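# Fold one end's corner flaps into a cardboard box

## Task

At one short end of the cardboard box, tuck both corner flaps inward so that both long walls stand upright and the box rests on its base; this only counts if everything stays that way with the robot no longer holding it.

## Robot and tools

Robot: two arms, left_arm and right_arm, each ending in a two-finger parallel gripper. Both gripper poses are reported in one shared scene frame: origin on the table top midway between the arms, +z up, +x pointing out over the table, left_arm on the +y side (the names do not match image sides). Arm bases: left_arm at (+0.038, +0.366, 0) m, quat_wxyz (+0.999, 0, 0, -0.035); right_arm at (-0.011, -0.258, 0) m, quat_wxyz (+0.999, 0, 0, +0.042). In each gripper's own frame the fingers point along +z and close along y. The reported end_effector_position is the point between the pads, roughly 1 cm short of the fingertips; reported positions can be a little wrong, more so at long reach.

The row format, shared by execute_actions and move: 14 numbers, each in [-1, 1], always covering both arms even if one stays still. Order: left_arm dx, dy, dz, rx, ry, rz, opening, then right_arm dx, dy, dz, rx, ry, rz, opening. dx..rz are an offset (not a pose) expressed in that gripper's own axes, measured from its pose at the start of the action; rx, ry, rz form a single rotation vector. Scale: 1.0 = 0.6 m for translation, 180 degrees for rotation. Opening is absolute, not an offset: +1 fully open (0.094 m), -1 closed.

execute_actions(actions): a list of actions run in sequence. Each action is a table of at most 15 rows, one row per 1/30 s control step; if fewer rows are given, the last one is repeated to fill 15 steps. Every row is an offset from the start pose of that action, not from the previous row. For the first action in a call, the start pose is the last pose reported in this scene. An empty list just returns the current state and images.

move(target, speed, blocking): drives each gripper in a straight line toward the pose given by the single 14-number row target, offsets taken from the pose in the latest result of this scene that shows one. speed is top path speed in m/s, 0.002 to 0.5 (default 0.25); rotation is capped at twice that value in rad/s. Both paths finish together and last 0.5 to 10 s; longer ones are cut at 10 s. Openings are sent at the start. Paths do not avoid obstacles or the other arm; grippers lag, drift and can overshoot the speed, especially near full arm extension. Faster moves and targets set deeper past a contact give harder impacts and pushes. The result adds a move: line with the ending (done, off_target, moving, held, fault) and active limits (paced = pose clipped; held = a safety check blocked steps, after which the arm may jump faster), plus each gripper's distance to target. With blocking=false you get a result after 0.5 s while motion continues; use wait(0) to check it, and call wait or stop before sending other motion.

wait(seconds): 0 to 10 s; arms hold their last command, and a running move continues (returns early when it ends). stop(): brakes a running move; it needs braking distance, while fingers keep moving. zoom_image(camera, region): region [x0, y0, x1, y1] in pixels of that camera's latest image, at most 504 by 504; cameras are cam_head_left, cam_head_right, cam_high, cam_low, cam_left_wrist, cam_right_wrist, each 504x504, returned in that order. read_manual(section) only returns licence texts. finished_scene(scene) ends the current scene (pass its number) after the robot holds the last command; it cannot be undone and reports success.

Control behaviour: each step, the commanded pose is clipped to within 70 mm and 16 degrees of the measured pose, then damped inverse kinematics pursue it, preferring position over orientation. Large offsets may need several actions; the arm only continues to its last clipped pose, so send the remainder next. Hand target lines show the pose currently pursued. Arms tend to stop a centimetre or more short, usually low, and repeated zero offsets can let them sag. To keep an arm in place, first send the correction back to its desired pose, then zeros, raising the aim if it still droops; always send the opening it should keep. Elbows stop just before fully straight. Joint ranges (rad), base to gripper: waist -2.618 to 3.054, shoulder 0 to 3.142, elbow 0 to 3.142, wrist pitch -1.571 to 1.571, wrist yaw -1.571 to 1.571, wrist roll -2.094 to 2.094.

Result lines: left_arm … | right_arm … give end_effector_position (m) and end_effector_quat_wxyz. grip_measured is the finger opening on the command scale (up to about 1 mm per-gripper bias); the last Joint positions value is opening in metres. To grip, command about 0.03 below grip_measured (less for a lighter hold); pad force is roughly 50 to 62 N, lower on thin parts under 2 mm. Joint torques include offsets, friction and noise. pose unreachable means the clearance check altered or blocked that arm's command. MOTOR HOT appears from 75 °C; at 90 °C an arm halts for 10 s, and at 100 °C it goes limp and drops; these are OVER-TEMPERATURE FAULT lines. Any FAULT can cut short a move, action or wait.

Avoid: anything leaving the table, the two arms colliding or pressing hard on each other, dropping or slamming things, and very hard pushes. Brief random tugs on held parts or pushes on loose ones can occur. Leave the box in a state that stays correct without the grippers touching it. Quicker, smoother, lower-effort solutions are preferred.

Each tool is called as name(argument=value, ...), one argument or row to a line, values as JSON.

## Session

I'll start by looking at the current state of the scene.

execute_actions(
  actions=[],
)

Scene clock: 0.00 s.
left_arm: end_effector_position=(+0.4200, +0.3362, +0.4163) grip_measured=-0.385 end_effector_quat_wxyz=(+0.715, +0.036, +0.698, -0.027) | right_arm: end_effector_position=(+0.3716, -0.2248, +0.4139) grip_measured=+1.000 end_effector_quat_wxyz=(+0.712, -0.033, +0.701, +0.024)
Joint positions: left_arm=[-0.004  1.055  1.063  0.016  0.017  0.013  0.029] | right_arm=[ 0.003  1.058  1.064  0.01   0.006 -0.013  0.094]
Joint velocities: left_arm=[ 0.002 -0.007  0.007  0.051 -0.037 -0.081 -0.   ] | right_arm=[ 0.002 -0.012 -0.012 -0.007  0.007 -0.125  0.   ]
Joint torques (N m, as the arm reports them, + toward a larger angle): no reading
Hand target (left_arm): +0.419, +0.336, +0.415; +0.712, +0.036, +0.701, -0.027
Hand target (right_arm): +0.369, -0.225, +0.418; +0.715, -0.033, +0.698, +0.025

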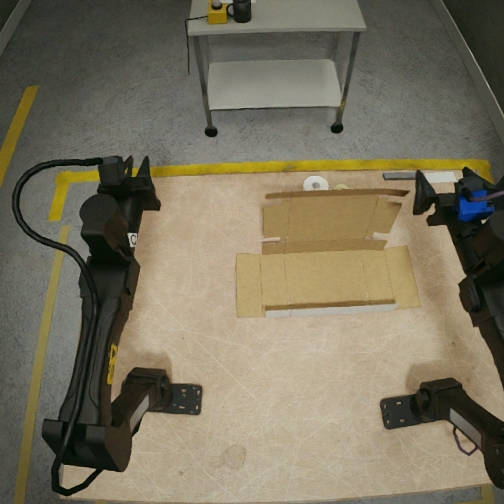

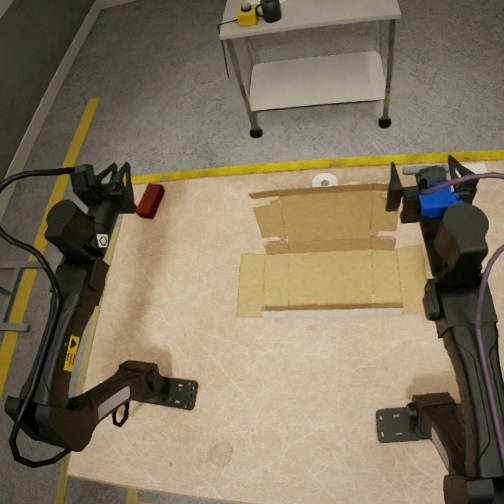

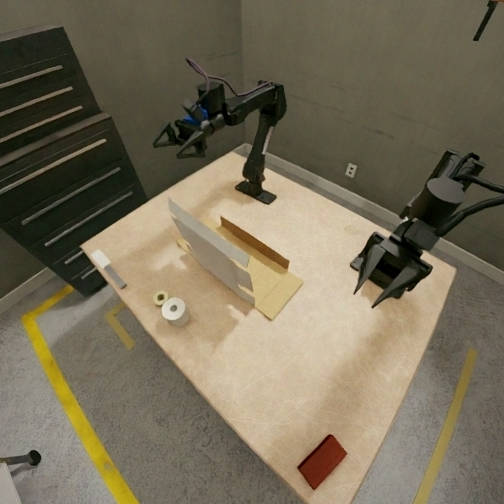

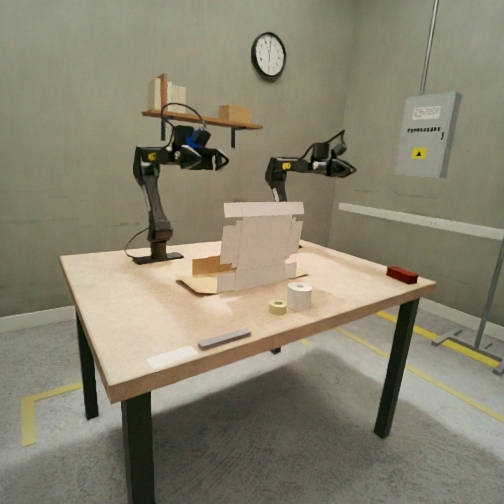

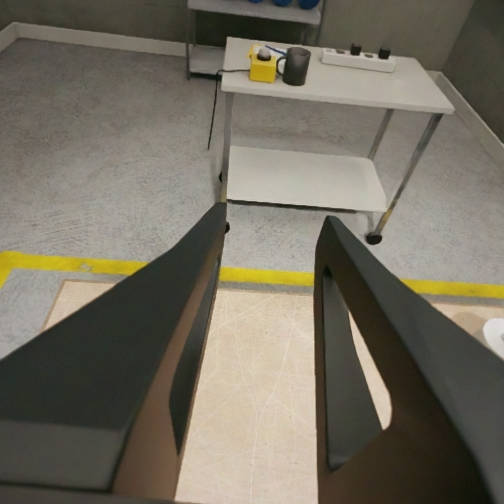

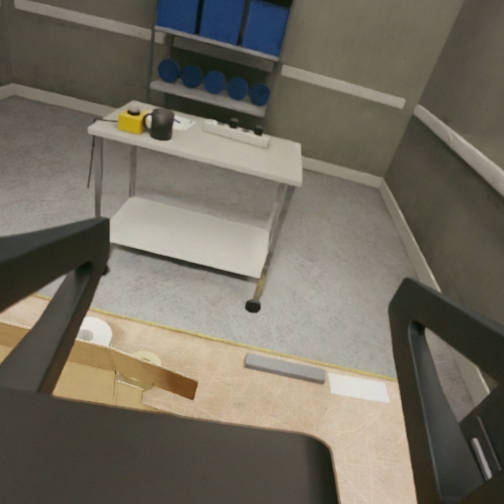

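zoom_image(
  camera="cam_head_left",
  region=[220, 160, 440, 340],
)

zoom_image(
  camera="cam_high",
  region=[150, 180, 330, 340],
)

zoom_image(
  camera="cam_low",
  region=[160, 180, 340, 320],
)

zoom_image(
  camera="cam_head_right",
  region=[220, 160, 440, 340],
)

Region (220, 160, 440, 340) of cam_head_left's 504x504 image, scaled by 2.291, with more detail than that image has; it fills the top 412 rows of this view, and the rest is white.

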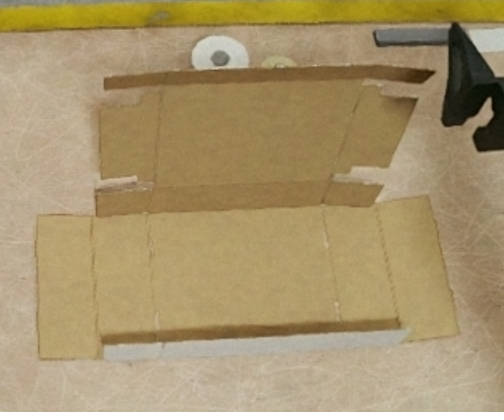

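Region (150, 180, 330, 340) of cam_high's 504x504 image, scaled by 2.800, with more detail than that image has.

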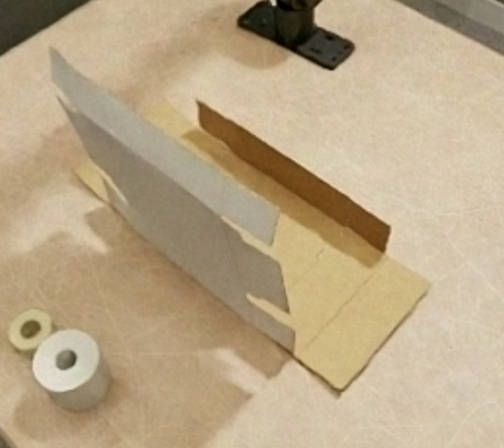

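Region (160, 180, 340, 320) of cam_low's 504x504 image, scaled by 2.800, with more detail than that image has.

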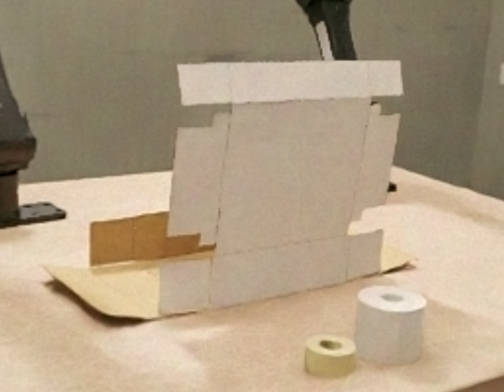

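Region (220, 160, 440, 340) of cam_head_right's 504x504 image, scaled by 2.291, with more detail than that image has; it fills the top 412 rows of this view, and the rest is white.

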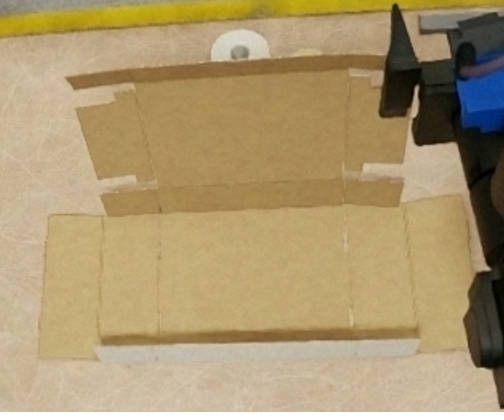

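move(
  target=[0.4657, -0.2654, -0.3560, 0.2045, 0.3248, 0.1099, -1, 0.4332, 0.2028, -0.2776, -0.4306, 0.2679, -0.2402, 0.3],
  speed=0.25,
)

Scene clock: 123.97 s.
left_arm: end_effector_position=(+0.2053, +0.1854, +0.1492) grip_measured=-0.983 end_effector_quat_wxyz=(+0.267, +0.361, +0.885, -0.125) | right_arm: end_effector_position=(+0.2027, -0.1188, +0.1474) grip_measured=+0.302 end_effector_quat_wxyz=(-0.195, +0.684, -0.680, -0.180)
Joint positions: left_arm=[-0.764  0.899  0.775 -0.849 -0.004 -0.057  0.001] | right_arm=[ 0.137  1.315  1.059 -1.165 -0.517 -1.316  0.061]
Joint velocities: left_arm=[-0.027 -0.017 -0.007  0.007 -0.022 -0.051 -0.001] | right_arm=[-0.032  0.002 -0.002  0.051 -0.037 -0.081 -0.   ]
Joint torques (N m, as the arm reports them, + toward a larger angle): left_arm=[-0.8   0.51  4.46  1.24  0.13  0.  ] | right_arm=[ 1.05 -2.57  8.43  0.45 -0.36 -0.07]
Hand target (left_arm): +0.197, +0.189, +0.135; +0.239, +0.366, +0.892, -0.118
Hand target (right_arm): +0.199, -0.117, +0.149; -0.187, +0.688, -0.676, -0.185
Off the commanded pose (left_arm): 0.025 m, 5 deg.
Off the commanded pose (right_arm): 0.004 m, 1 deg.
move: off_target (left_arm)

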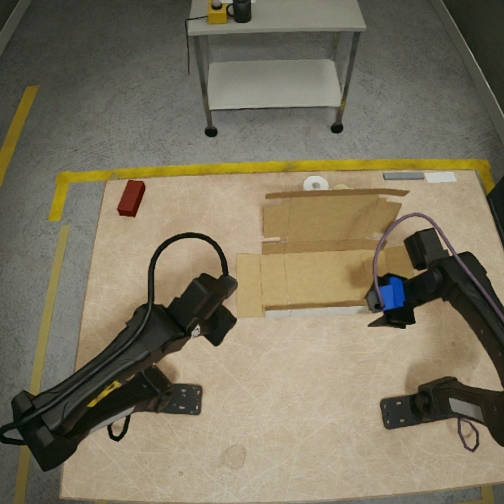

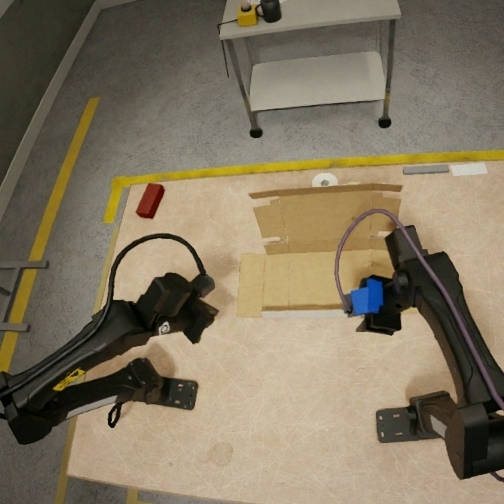

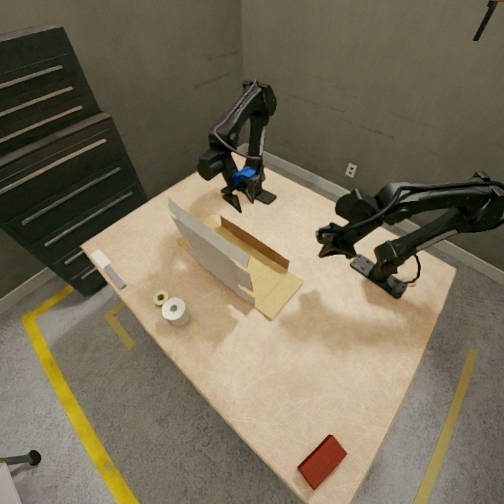

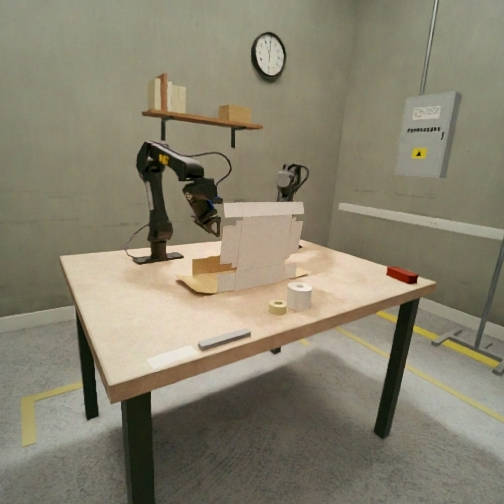

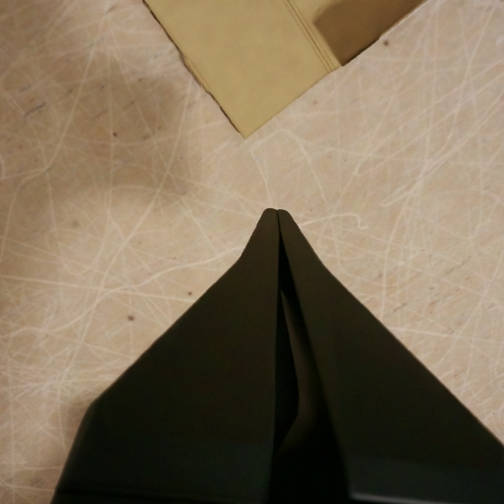

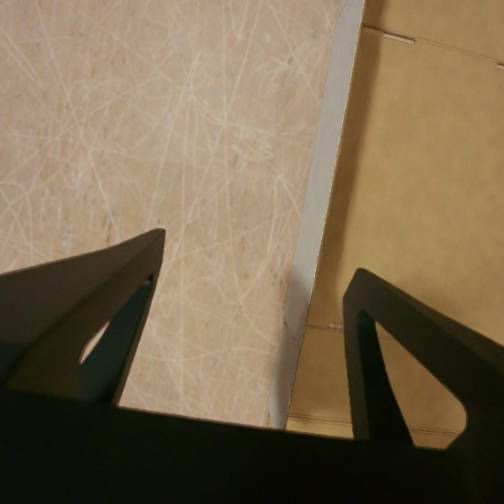

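move(
  target=[-0.0398, -0.1160, 0.1507, 0.0626, 0.0032, 0.0919, -1, 0.0039, -0.0519, 0.1007, 0, 0, 0, 0.3],
  speed=0.15,
)

Scene clock: 164.77 s.
left_arm: end_effector_position=(+0.2111, +0.0865, +0.0941) grip_measured=-0.983 end_effector_quat_wxyz=(+0.250, +0.500, +0.812, -0.170) | right_arm: end_effector_position=(+0.2380, -0.0925, +0.0995) grip_measured=+0.302 end_effector_quat_wxyz=(-0.200, +0.682, -0.681, -0.175)
Joint positions: left_arm=[-0.894  1.288  0.748 -0.425  0.107  0.108  0.001] | right_arm=[ 0.21   1.475  0.993 -0.883 -0.501 -1.226  0.061]
Joint velocities: left_arm=[-0.012  0.002 -0.017 -0.037 -0.022 -0.007  0.001] | right_arm=[-0.007 -0.007  0.002 -0.037 -0.051  0.051  0.001]
Joint torques (N m, as the arm reports them, + toward a larger angle): left_arm=[-0.76 -2.17  5.25  1.54  0.2   0.09] | right_arm=[ 1.02 -3.75  5.81  0.97 -0.34  0.02]
Hand target (left_arm): +0.206, +0.085, +0.087; +0.241, +0.509, +0.809, -0.171
Hand target (right_arm): +0.234, -0.090, +0.094; -0.195, +0.683, -0.680, -0.181
Off the commanded pose (left_arm): 0.008 m, 1 deg.
Off the commanded pose (right_arm): 0.006 m, 1 deg.
move: done

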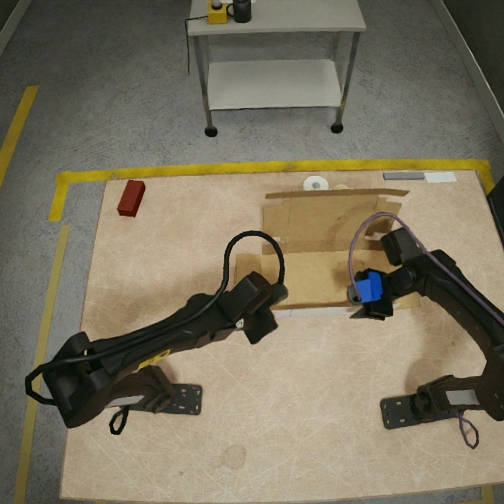

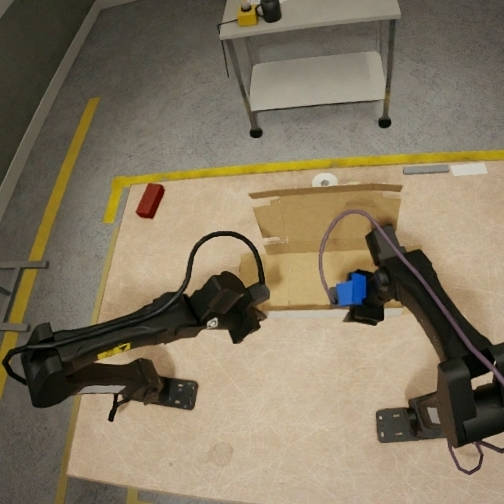

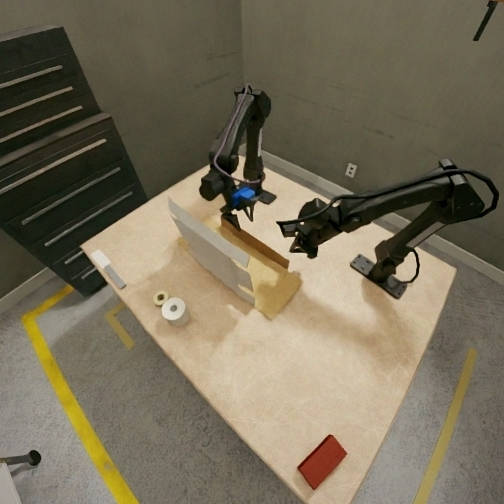

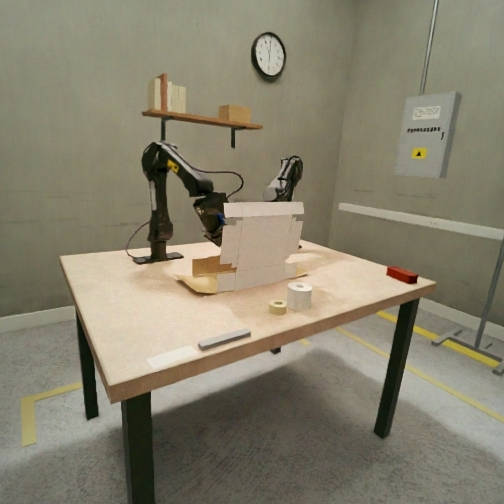

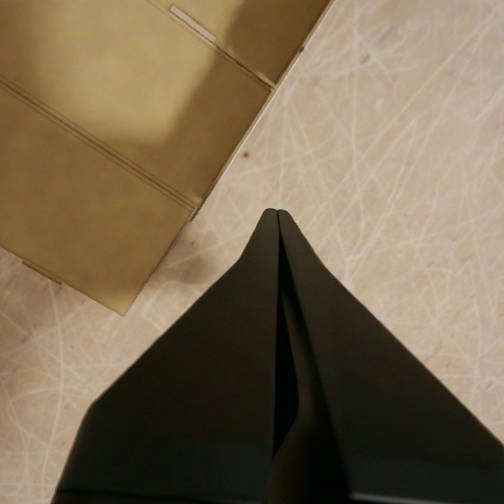

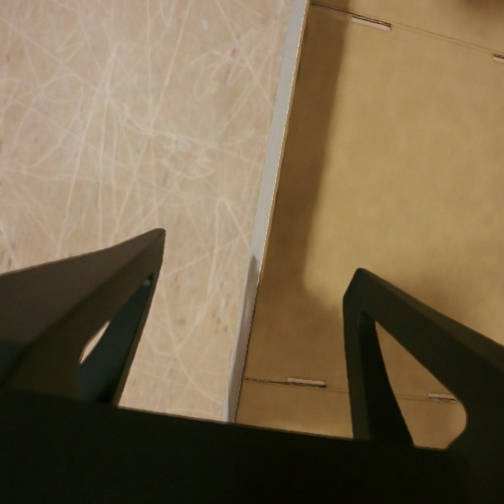

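move(
  target=[0.0420, -0.0045, 0.0910, 0, 0, 0, -1, 0.0513, 0.0037, 0.0944, -0.0107, 0.0043, 0.0033, 0.3],
  speed=0.08,
)

Scene clock: 201.67 s.
left_arm: end_effector_position=(+0.2180, +0.0714, +0.0460) grip_measured=-0.983 end_effector_quat_wxyz=(+0.262, +0.497, +0.808, -0.177) | right_arm: end_effector_position=(+0.2415, -0.0925, +0.0392) grip_measured=+0.302 end_effector_quat_wxyz=(+0.187, -0.681, +0.685, +0.178)
Joint positions: left_arm=[-0.905  1.436  0.631 -0.129  0.102  0.096  0.001] | right_arm=[ 0.21   1.597  0.861 -0.656 -0.494 -1.226  0.061]
Joint velocities: left_arm=[ 0.007 -0.007  0.002  0.051 -0.022 -0.022 -0.001] | right_arm=[-0.002 -0.012 -0.002  0.051 -0.022 -0.037  0.   ]
Joint torques (N m, as the arm reports them, + toward a larger angle): left_arm=[-0.78 -2.88  3.7   1.5  -0.01 -0.04] | right_arm=[ 1.04 -4.43  5.33  0.89 -0.34  0.02]
Hand target (left_arm): +0.212, +0.076, +0.034; +0.249, +0.500, +0.812, -0.170
Hand target (right_arm): +0.237, -0.090, +0.035; -0.183, +0.683, -0.683, -0.183
Off the commanded pose (left_arm): 0.013 m, 2 deg.
Off the commanded pose (right_arm): 0.006 m, 1 deg.
move: off_target (left_arm)

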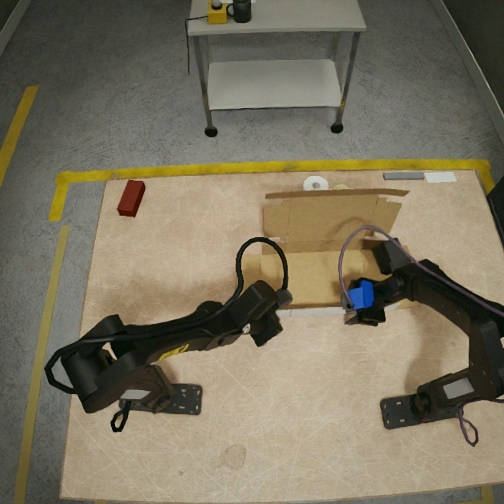

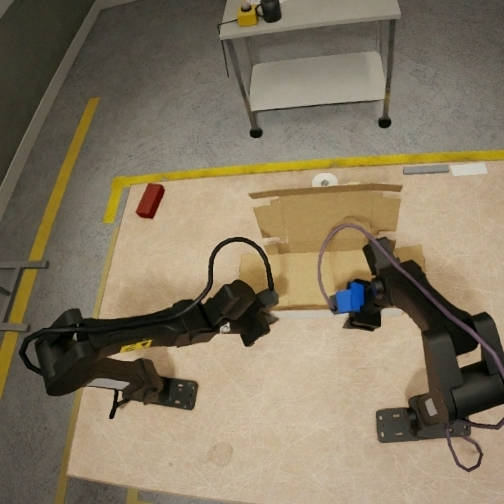

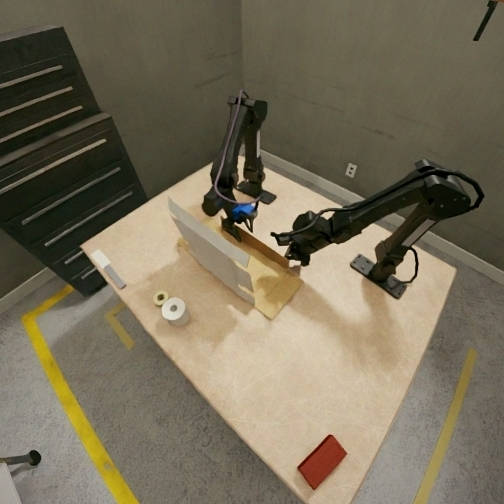

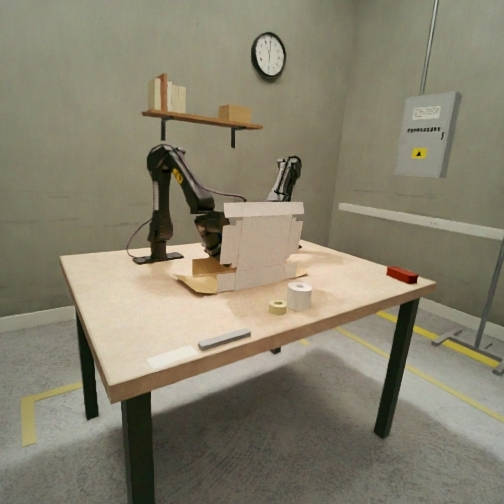

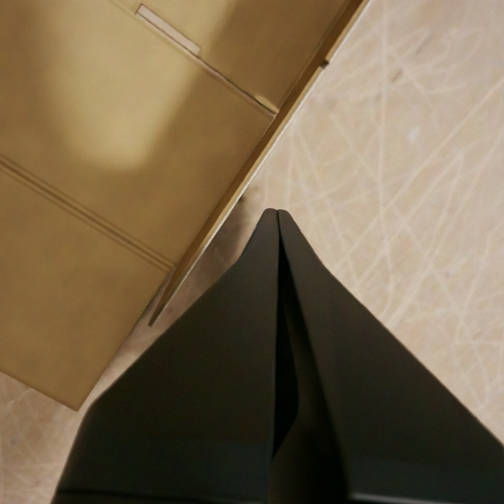

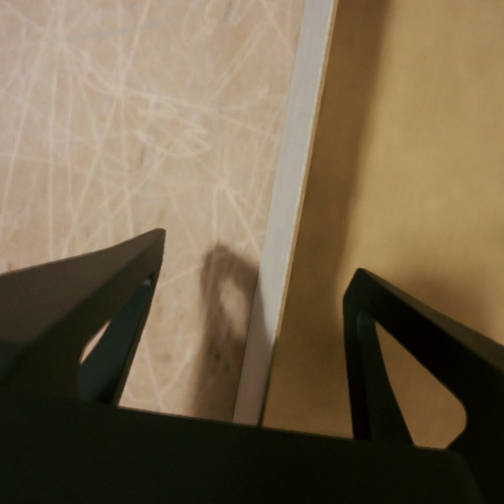

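zoom_image(
  camera="cam_high",
  region=[190, 190, 350, 330],
)

zoom_image(
  camera="cam_head_right",
  region=[200, 220, 420, 360],
)

Region (190, 190, 350, 330) of cam_high's 504x504 image, scaled by 3.150, with more detail than that image has; it fills the top 441 rows of this view, and the rest is white.

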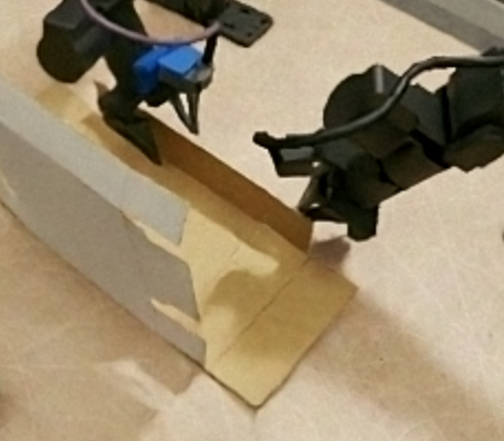

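Region (200, 220, 420, 360) of cam_head_right's 504x504 image, scaled by 2.291, with more detail than that image has; it fills the top 321 rows of this view, and the rest is white.

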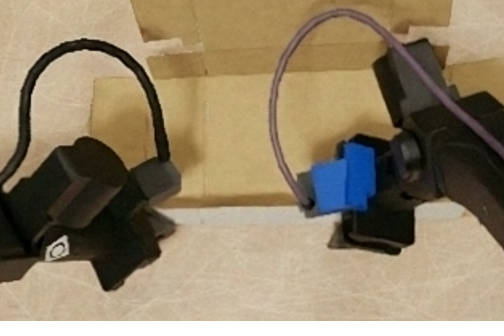

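move(
  target=[0.0398, 0.0019, 0.0118, 0, 0, 0, -1, 0.003, -0.0085, 0.004, 0, 0, 0, 0.3],
  speed=0.05,
)

Scene clock: 226.23 s.
left_arm: end_effector_position=(+0.2130, +0.0787, +0.0318) grip_measured=-0.983 end_effector_quat_wxyz=(+0.267, +0.498, +0.806, -0.178) | right_arm: end_effector_position=(+0.2406, -0.0932, +0.0350) grip_measured=+0.302 end_effector_quat_wxyz=(+0.181, -0.681, +0.686, +0.180)
Joint positions: left_arm=[-0.905  1.436  0.555 -0.043  0.102  0.099  0.001] | right_arm=[ 0.21   1.612  0.861 -0.654 -0.492 -1.229  0.061]
Joint velocities: left_arm=[ 0.017 -0.012 -0.002 -0.022  0.007  0.051  0.   ] | right_arm=[-0.007 -0.007 -0.037  0.051 -0.051  0.022  0.   ]
Joint torques (N m, as the arm reports them, + toward a larger angle): left_arm=[ 0.85 -3.9   3.5   1.52  0.15  0.08] | right_arm=[-0.67 -4.33  7.4   0.82 -0.35 -0.06]
Hand target (left_arm): +0.212, +0.085, +0.026; +0.262, +0.497, +0.808, -0.177
Hand target (right_arm): +0.246, -0.093, +0.036; -0.187, +0.681, -0.685, -0.178
Off the commanded pose (left_arm): 0.009 m, 1 deg.
Off the commanded pose (right_arm): 0.006 m, 1 deg.
move: done

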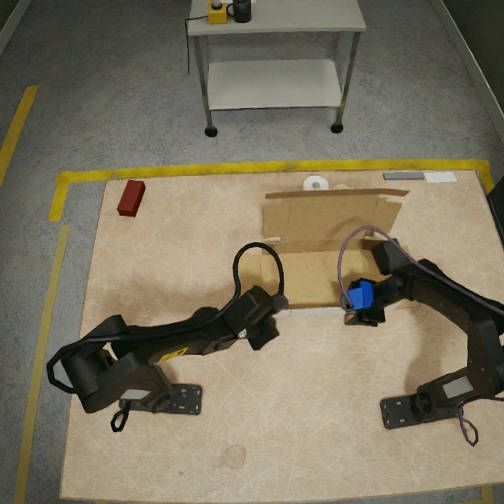

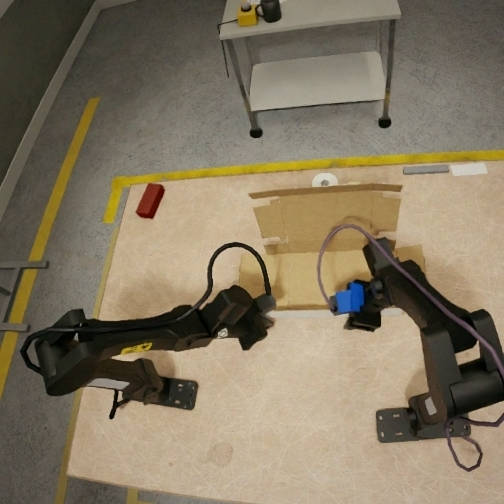

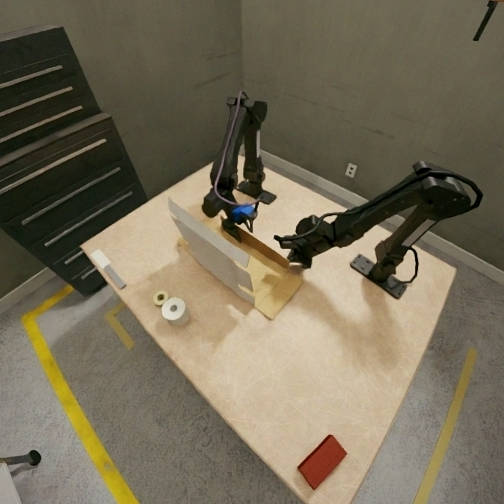

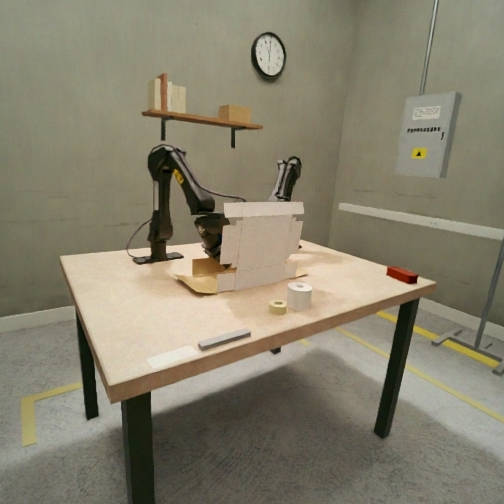

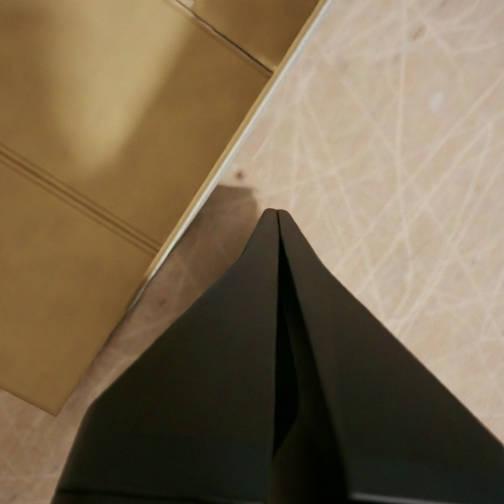

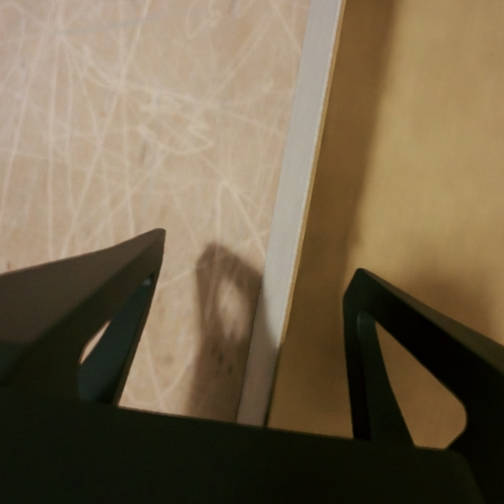

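move(
  target=[0, 0, 0, 0, 0, 0, -1, 0, -0.021, 0, 0, 0, 0, 0.3],
  speed=0.05,
)

Scene clock: 230.00 s.
left_arm: end_effector_position=(+0.2132, +0.0785, +0.0320) grip_measured=-0.983 end_effector_quat_wxyz=(+0.268, +0.498, +0.805, -0.179) | right_arm: end_effector_position=(+0.2450, -0.0922, +0.0308) grip_measured=+0.302 end_effector_quat_wxyz=(-0.176, +0.684, -0.684, -0.182)
Joint positions: left_arm=[-0.905  1.436  0.555 -0.041  0.102  0.099  0.001] | right_arm=[ 0.21   1.647  0.883 -0.654 -0.49  -1.239  0.061]
Joint velocities: left_arm=[ 0.007 -0.022  0.012 -0.022  0.066 -0.022  0.001] | right_arm=[ 0.002  0.012 -0.007 -0.007 -0.066 -0.051 -0.001]
Joint torques (N m, as the arm reports them, + toward a larger angle): left_arm=[ 0.02 -3.55  5.23  1.5   0.07  0.02] | right_arm=[-1.27 -4.49  8.49  0.62 -0.35 -0.07]
Hand target (left_arm): +0.213, +0.079, +0.032; +0.267, +0.498, +0.806, -0.178
Hand target (right_arm): +0.253, -0.094, +0.035; -0.181, +0.681, -0.686, -0.180
Off the commanded pose (left_arm): 0.000 m, 0 deg.
Off the commanded pose (right_arm): 0.009 m, 1 deg.
move: done

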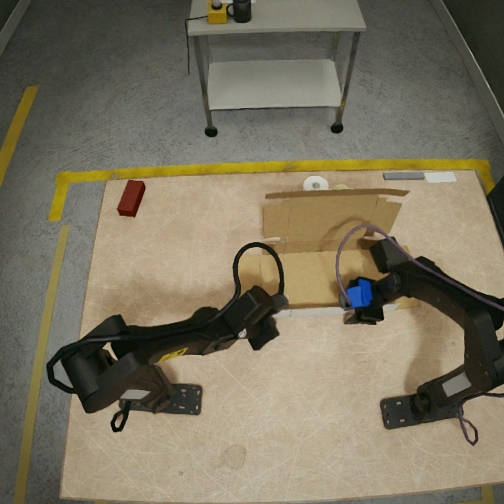

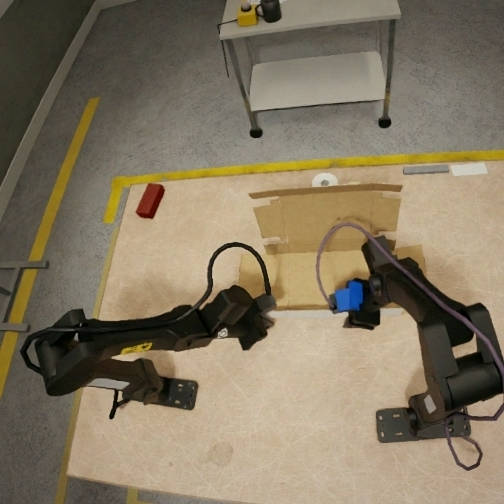

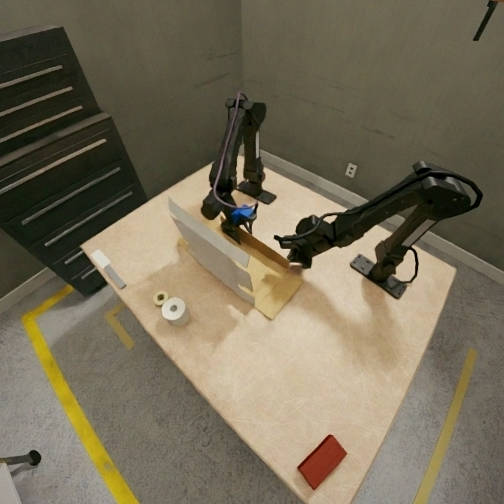

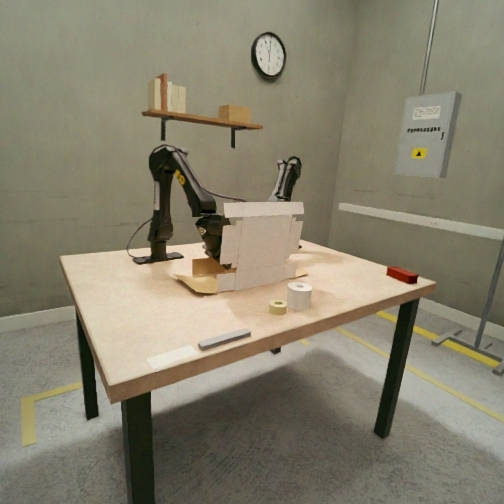

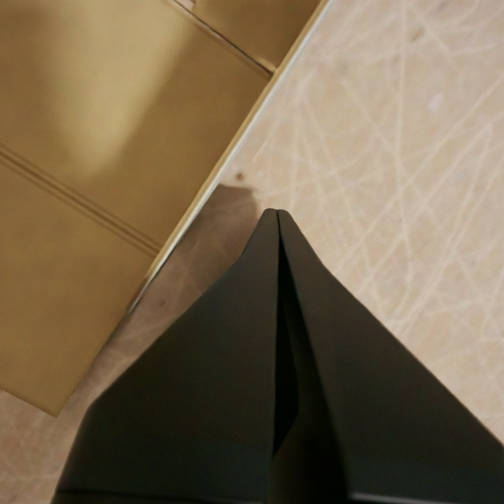

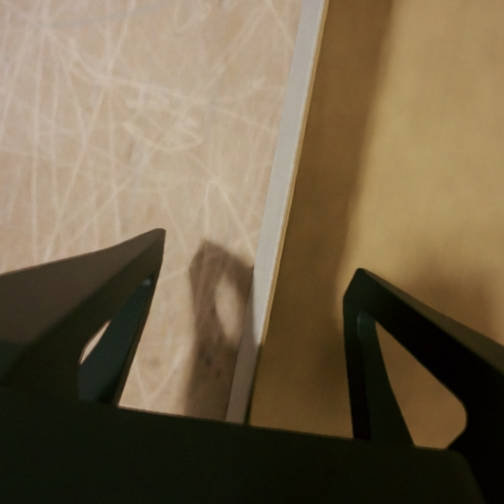

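execute_actions(
  actions=[
    [[0,0,0,0,0,0,-1, 0,0,0,0,0,0,0.2],[0,0,0,0,0,0,-1, 0,0,0,0,0,0,0.1],[0,0,0,0,0,0,-1, 0,0,0,0,0,0,0.0],[0,0,0,0,0,0,-1, 0,0,0,0,0,0,-0.1],[0,0,0,0,0,0,-1, 0,0,0,0,0,0,-0.2],[0,0,0,0,0,0,-1, 0,0,0,0,0,0,-0.3],[0,0,0,0,0,0,-1, 0,0,0,0,0,0,-0.4],[0,0,0,0,0,0,-1, 0,0,0,0,0,0,-0.5],[0,0,0,0,0,0,-1, 0,0,0,0,0,0,-0.6],[0,0,0,0,0,0,-1, 0,0,0,0,0,0,-0.68],[0,0,0,0,0,0,-1, 0,0,0,0,0,0,-0.75],[0,0,0,0,0,0,-1, 0,0,0,0,0,0,-0.8],[0,0,0,0,0,0,-1, 0,0,0,0,0,0,-0.83],[0,0,0,0,0,0,-1, 0,0,0,0,0,0,-0.86],[0,0,0,0,0,0,-1, 0,0,0,0,0,0,-0.88]],
    [[0,0,0,0,0,0,-1, 0,0,0,0,0,0,-0.89],[0,0,0,0,0,0,-1, 0,0,0,0,0,0,-0.9],[0,0,0,0,0,0,-1, 0,0,0,0,0,0,-0.91],[0,0,0,0,0,0,-1, 0,0,0,0,0,0,-0.92],[0,0,0,0,0,0,-1, 0,0,0,0,0,0,-0.93],[0,0,0,0,0,0,-1, 0,0,0,0,0,0,-0.94],[0,0,0,0,0,0,-1, 0,0,0,0,0,0,-0.95],[0,0,0,0,0,0,-1, 0,0,0,0,0,0,-0.96],[0,0,0,0,0,0,-1, 0,0,0,0,0,0,-0.97],[0,0,0,0,0,0,-1, 0,0,0,0,0,0,-0.98],[0,0,0,0,0,0,-1, 0,0,0,0,0,0,-0.99],[0,0,0,0,0,0,-1, 0,0,0,0,0,0,-1]],
  ],
)

Scene clock: 240.93 s.
left_arm: end_effector_position=(+0.2132, +0.0785, +0.0320) grip_measured=-0.983 end_effector_quat_wxyz=(+0.268, +0.498, +0.805, -0.179) | right_arm: end_effector_position=(+0.2467, -0.0919, +0.0309) grip_measured=-0.975 end_effector_quat_wxyz=(-0.180, +0.687, -0.681, -0.179)
Joint positions: left_arm=[-0.905  1.436  0.555 -0.041  0.102  0.099  0.001] | right_arm=[ 0.21   1.647  0.883 -0.647 -0.489 -1.247  0.001]
Joint velocities: left_arm=[ 0.012 -0.007  0.002  0.022 -0.066 -0.007 -0.001] | right_arm=[-0.007  0.017 -0.012 -0.051  0.051  0.007 -0.   ]
Joint torques (N m, as the arm reports them, + toward a larger angle): left_arm=[ 0.02 -3.64  5.16  1.51  0.07  0.03] | right_arm=[ 0.07 -5.2   6.38  0.66 -0.31  0.03]
Hand target (left_arm): +0.213, +0.078, +0.032; +0.268, +0.498, +0.805, -0.179
Hand target (right_arm): +0.245, -0.093, +0.031; -0.175, +0.684, -0.684, -0.181
Off the commanded pose (left_arm): 0.000 m, 0 deg.
Off the commanded pose (right_arm): 0.002 m, 1 deg.

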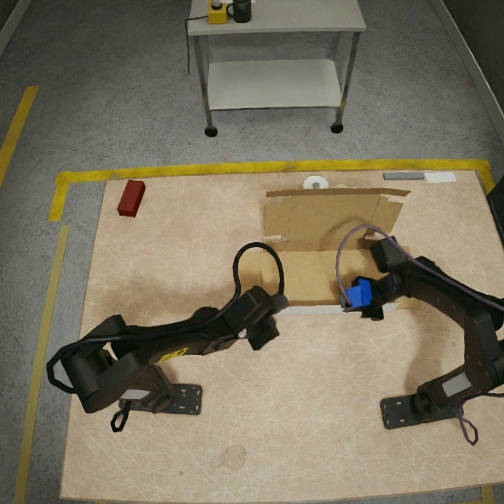

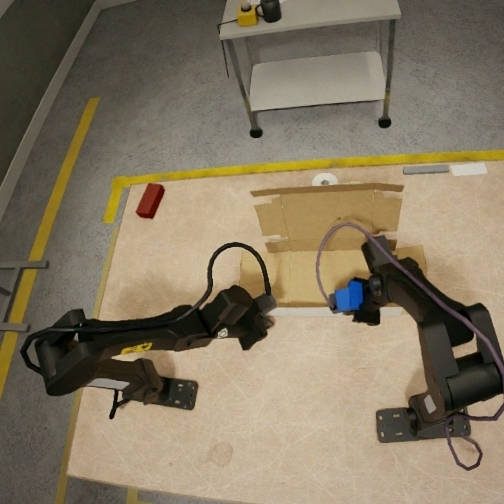

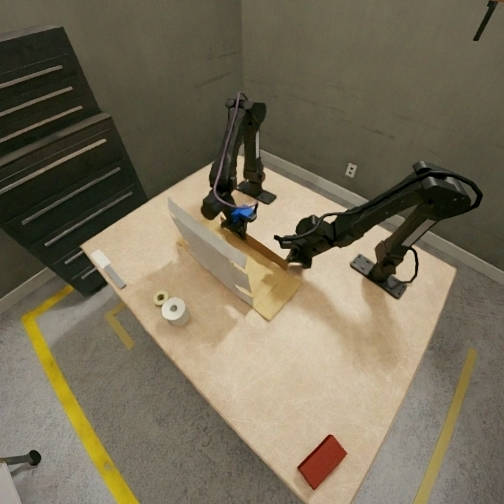

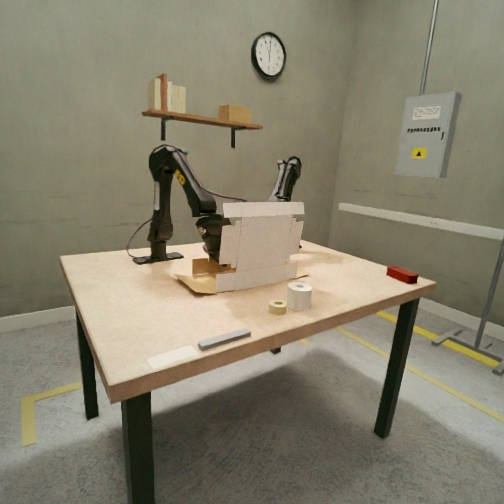

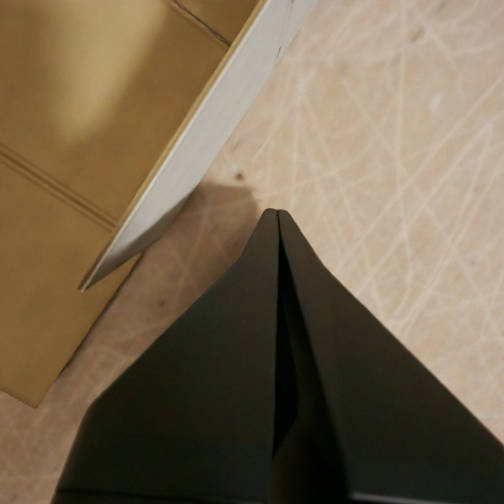

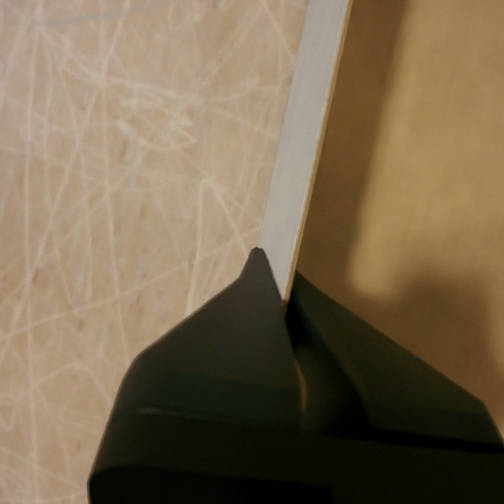

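move(
  target=[-0.0353, 0.0808, 0.0250, 0, 0, 0, -1, 0, 0, 0, 0, 0, 0, -1],
  speed=0.04,
)

Scene clock: 258.43 s.
left_arm: end_effector_position=(+0.2590, +0.0814, +0.0272) grip_measured=-0.983 end_effector_quat_wxyz=(+0.264, +0.502, +0.804, -0.180) | right_arm: end_effector_position=(+0.2534, -0.0916, +0.0312) grip_measured=-0.975 end_effector_quat_wxyz=(-0.188, +0.684, -0.684, -0.169)
Joint positions: left_arm=[-0.745  1.563  0.654 -0.04   0.204  0.236  0.001] | right_arm=[ 0.21   1.647  0.883 -0.619 -0.478 -1.232  0.001]
Joint velocities: left_arm=[-0.002 -0.007  0.002  0.007  0.022 -0.081 -0.001] | right_arm=[-0.012 -0.022  0.002  0.007  0.022  0.051 -0.001]
Joint torques (N m, as the arm reports them, + toward a larger angle): left_arm=[ 1.04 -3.31  7.63  1.38  0.08  0.1 ] | right_arm=[-0.04 -5.29  6.41  0.53 -0.41 -0.12]
Hand target (left_arm): +0.269, +0.079, +0.031; +0.270, +0.498, +0.805, -0.177
Hand target (right_arm): +0.247, -0.092, +0.031; -0.180, +0.687, -0.681, -0.178
Off the commanded pose (left_arm): 0.011 m, 1 deg.
Off the commanded pose (right_arm): 0.007 m, 2 deg.
move: off_target (left_arm)

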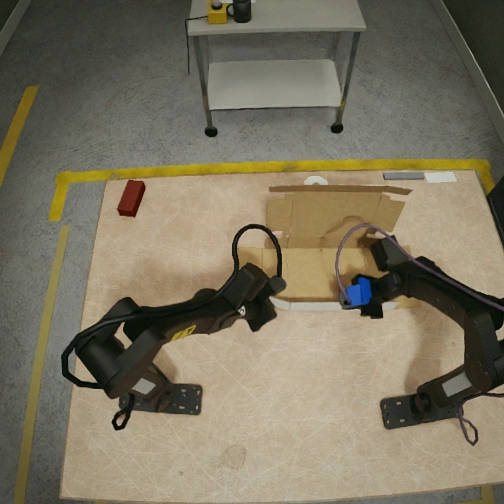

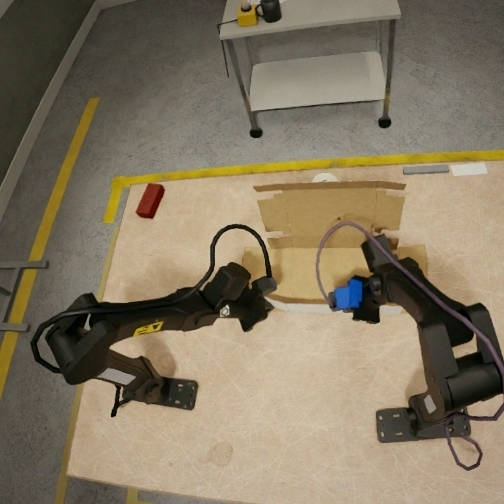

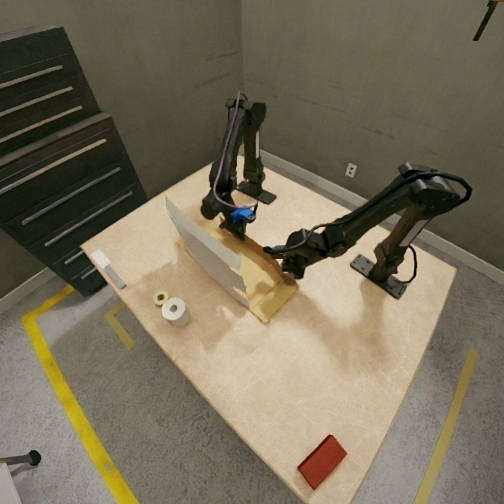

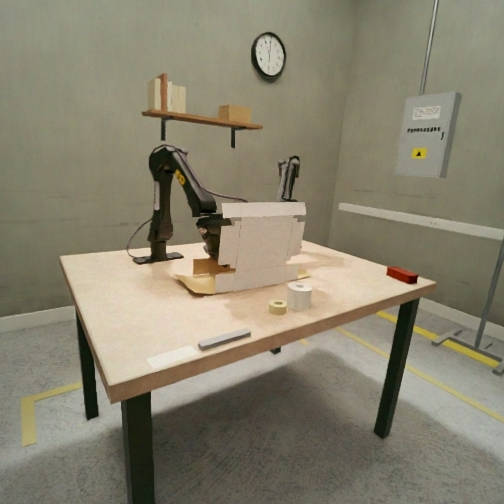

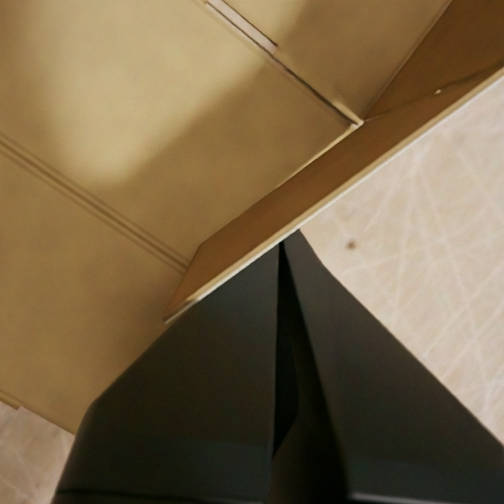

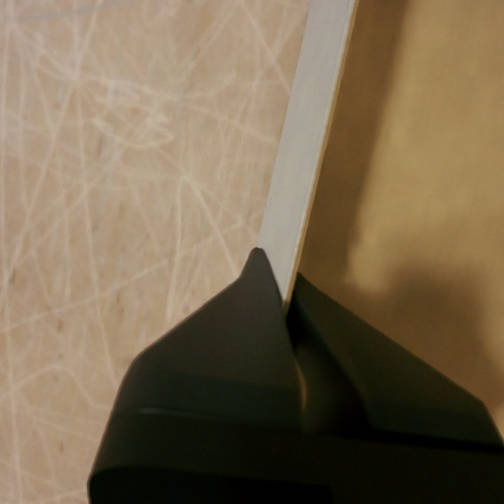

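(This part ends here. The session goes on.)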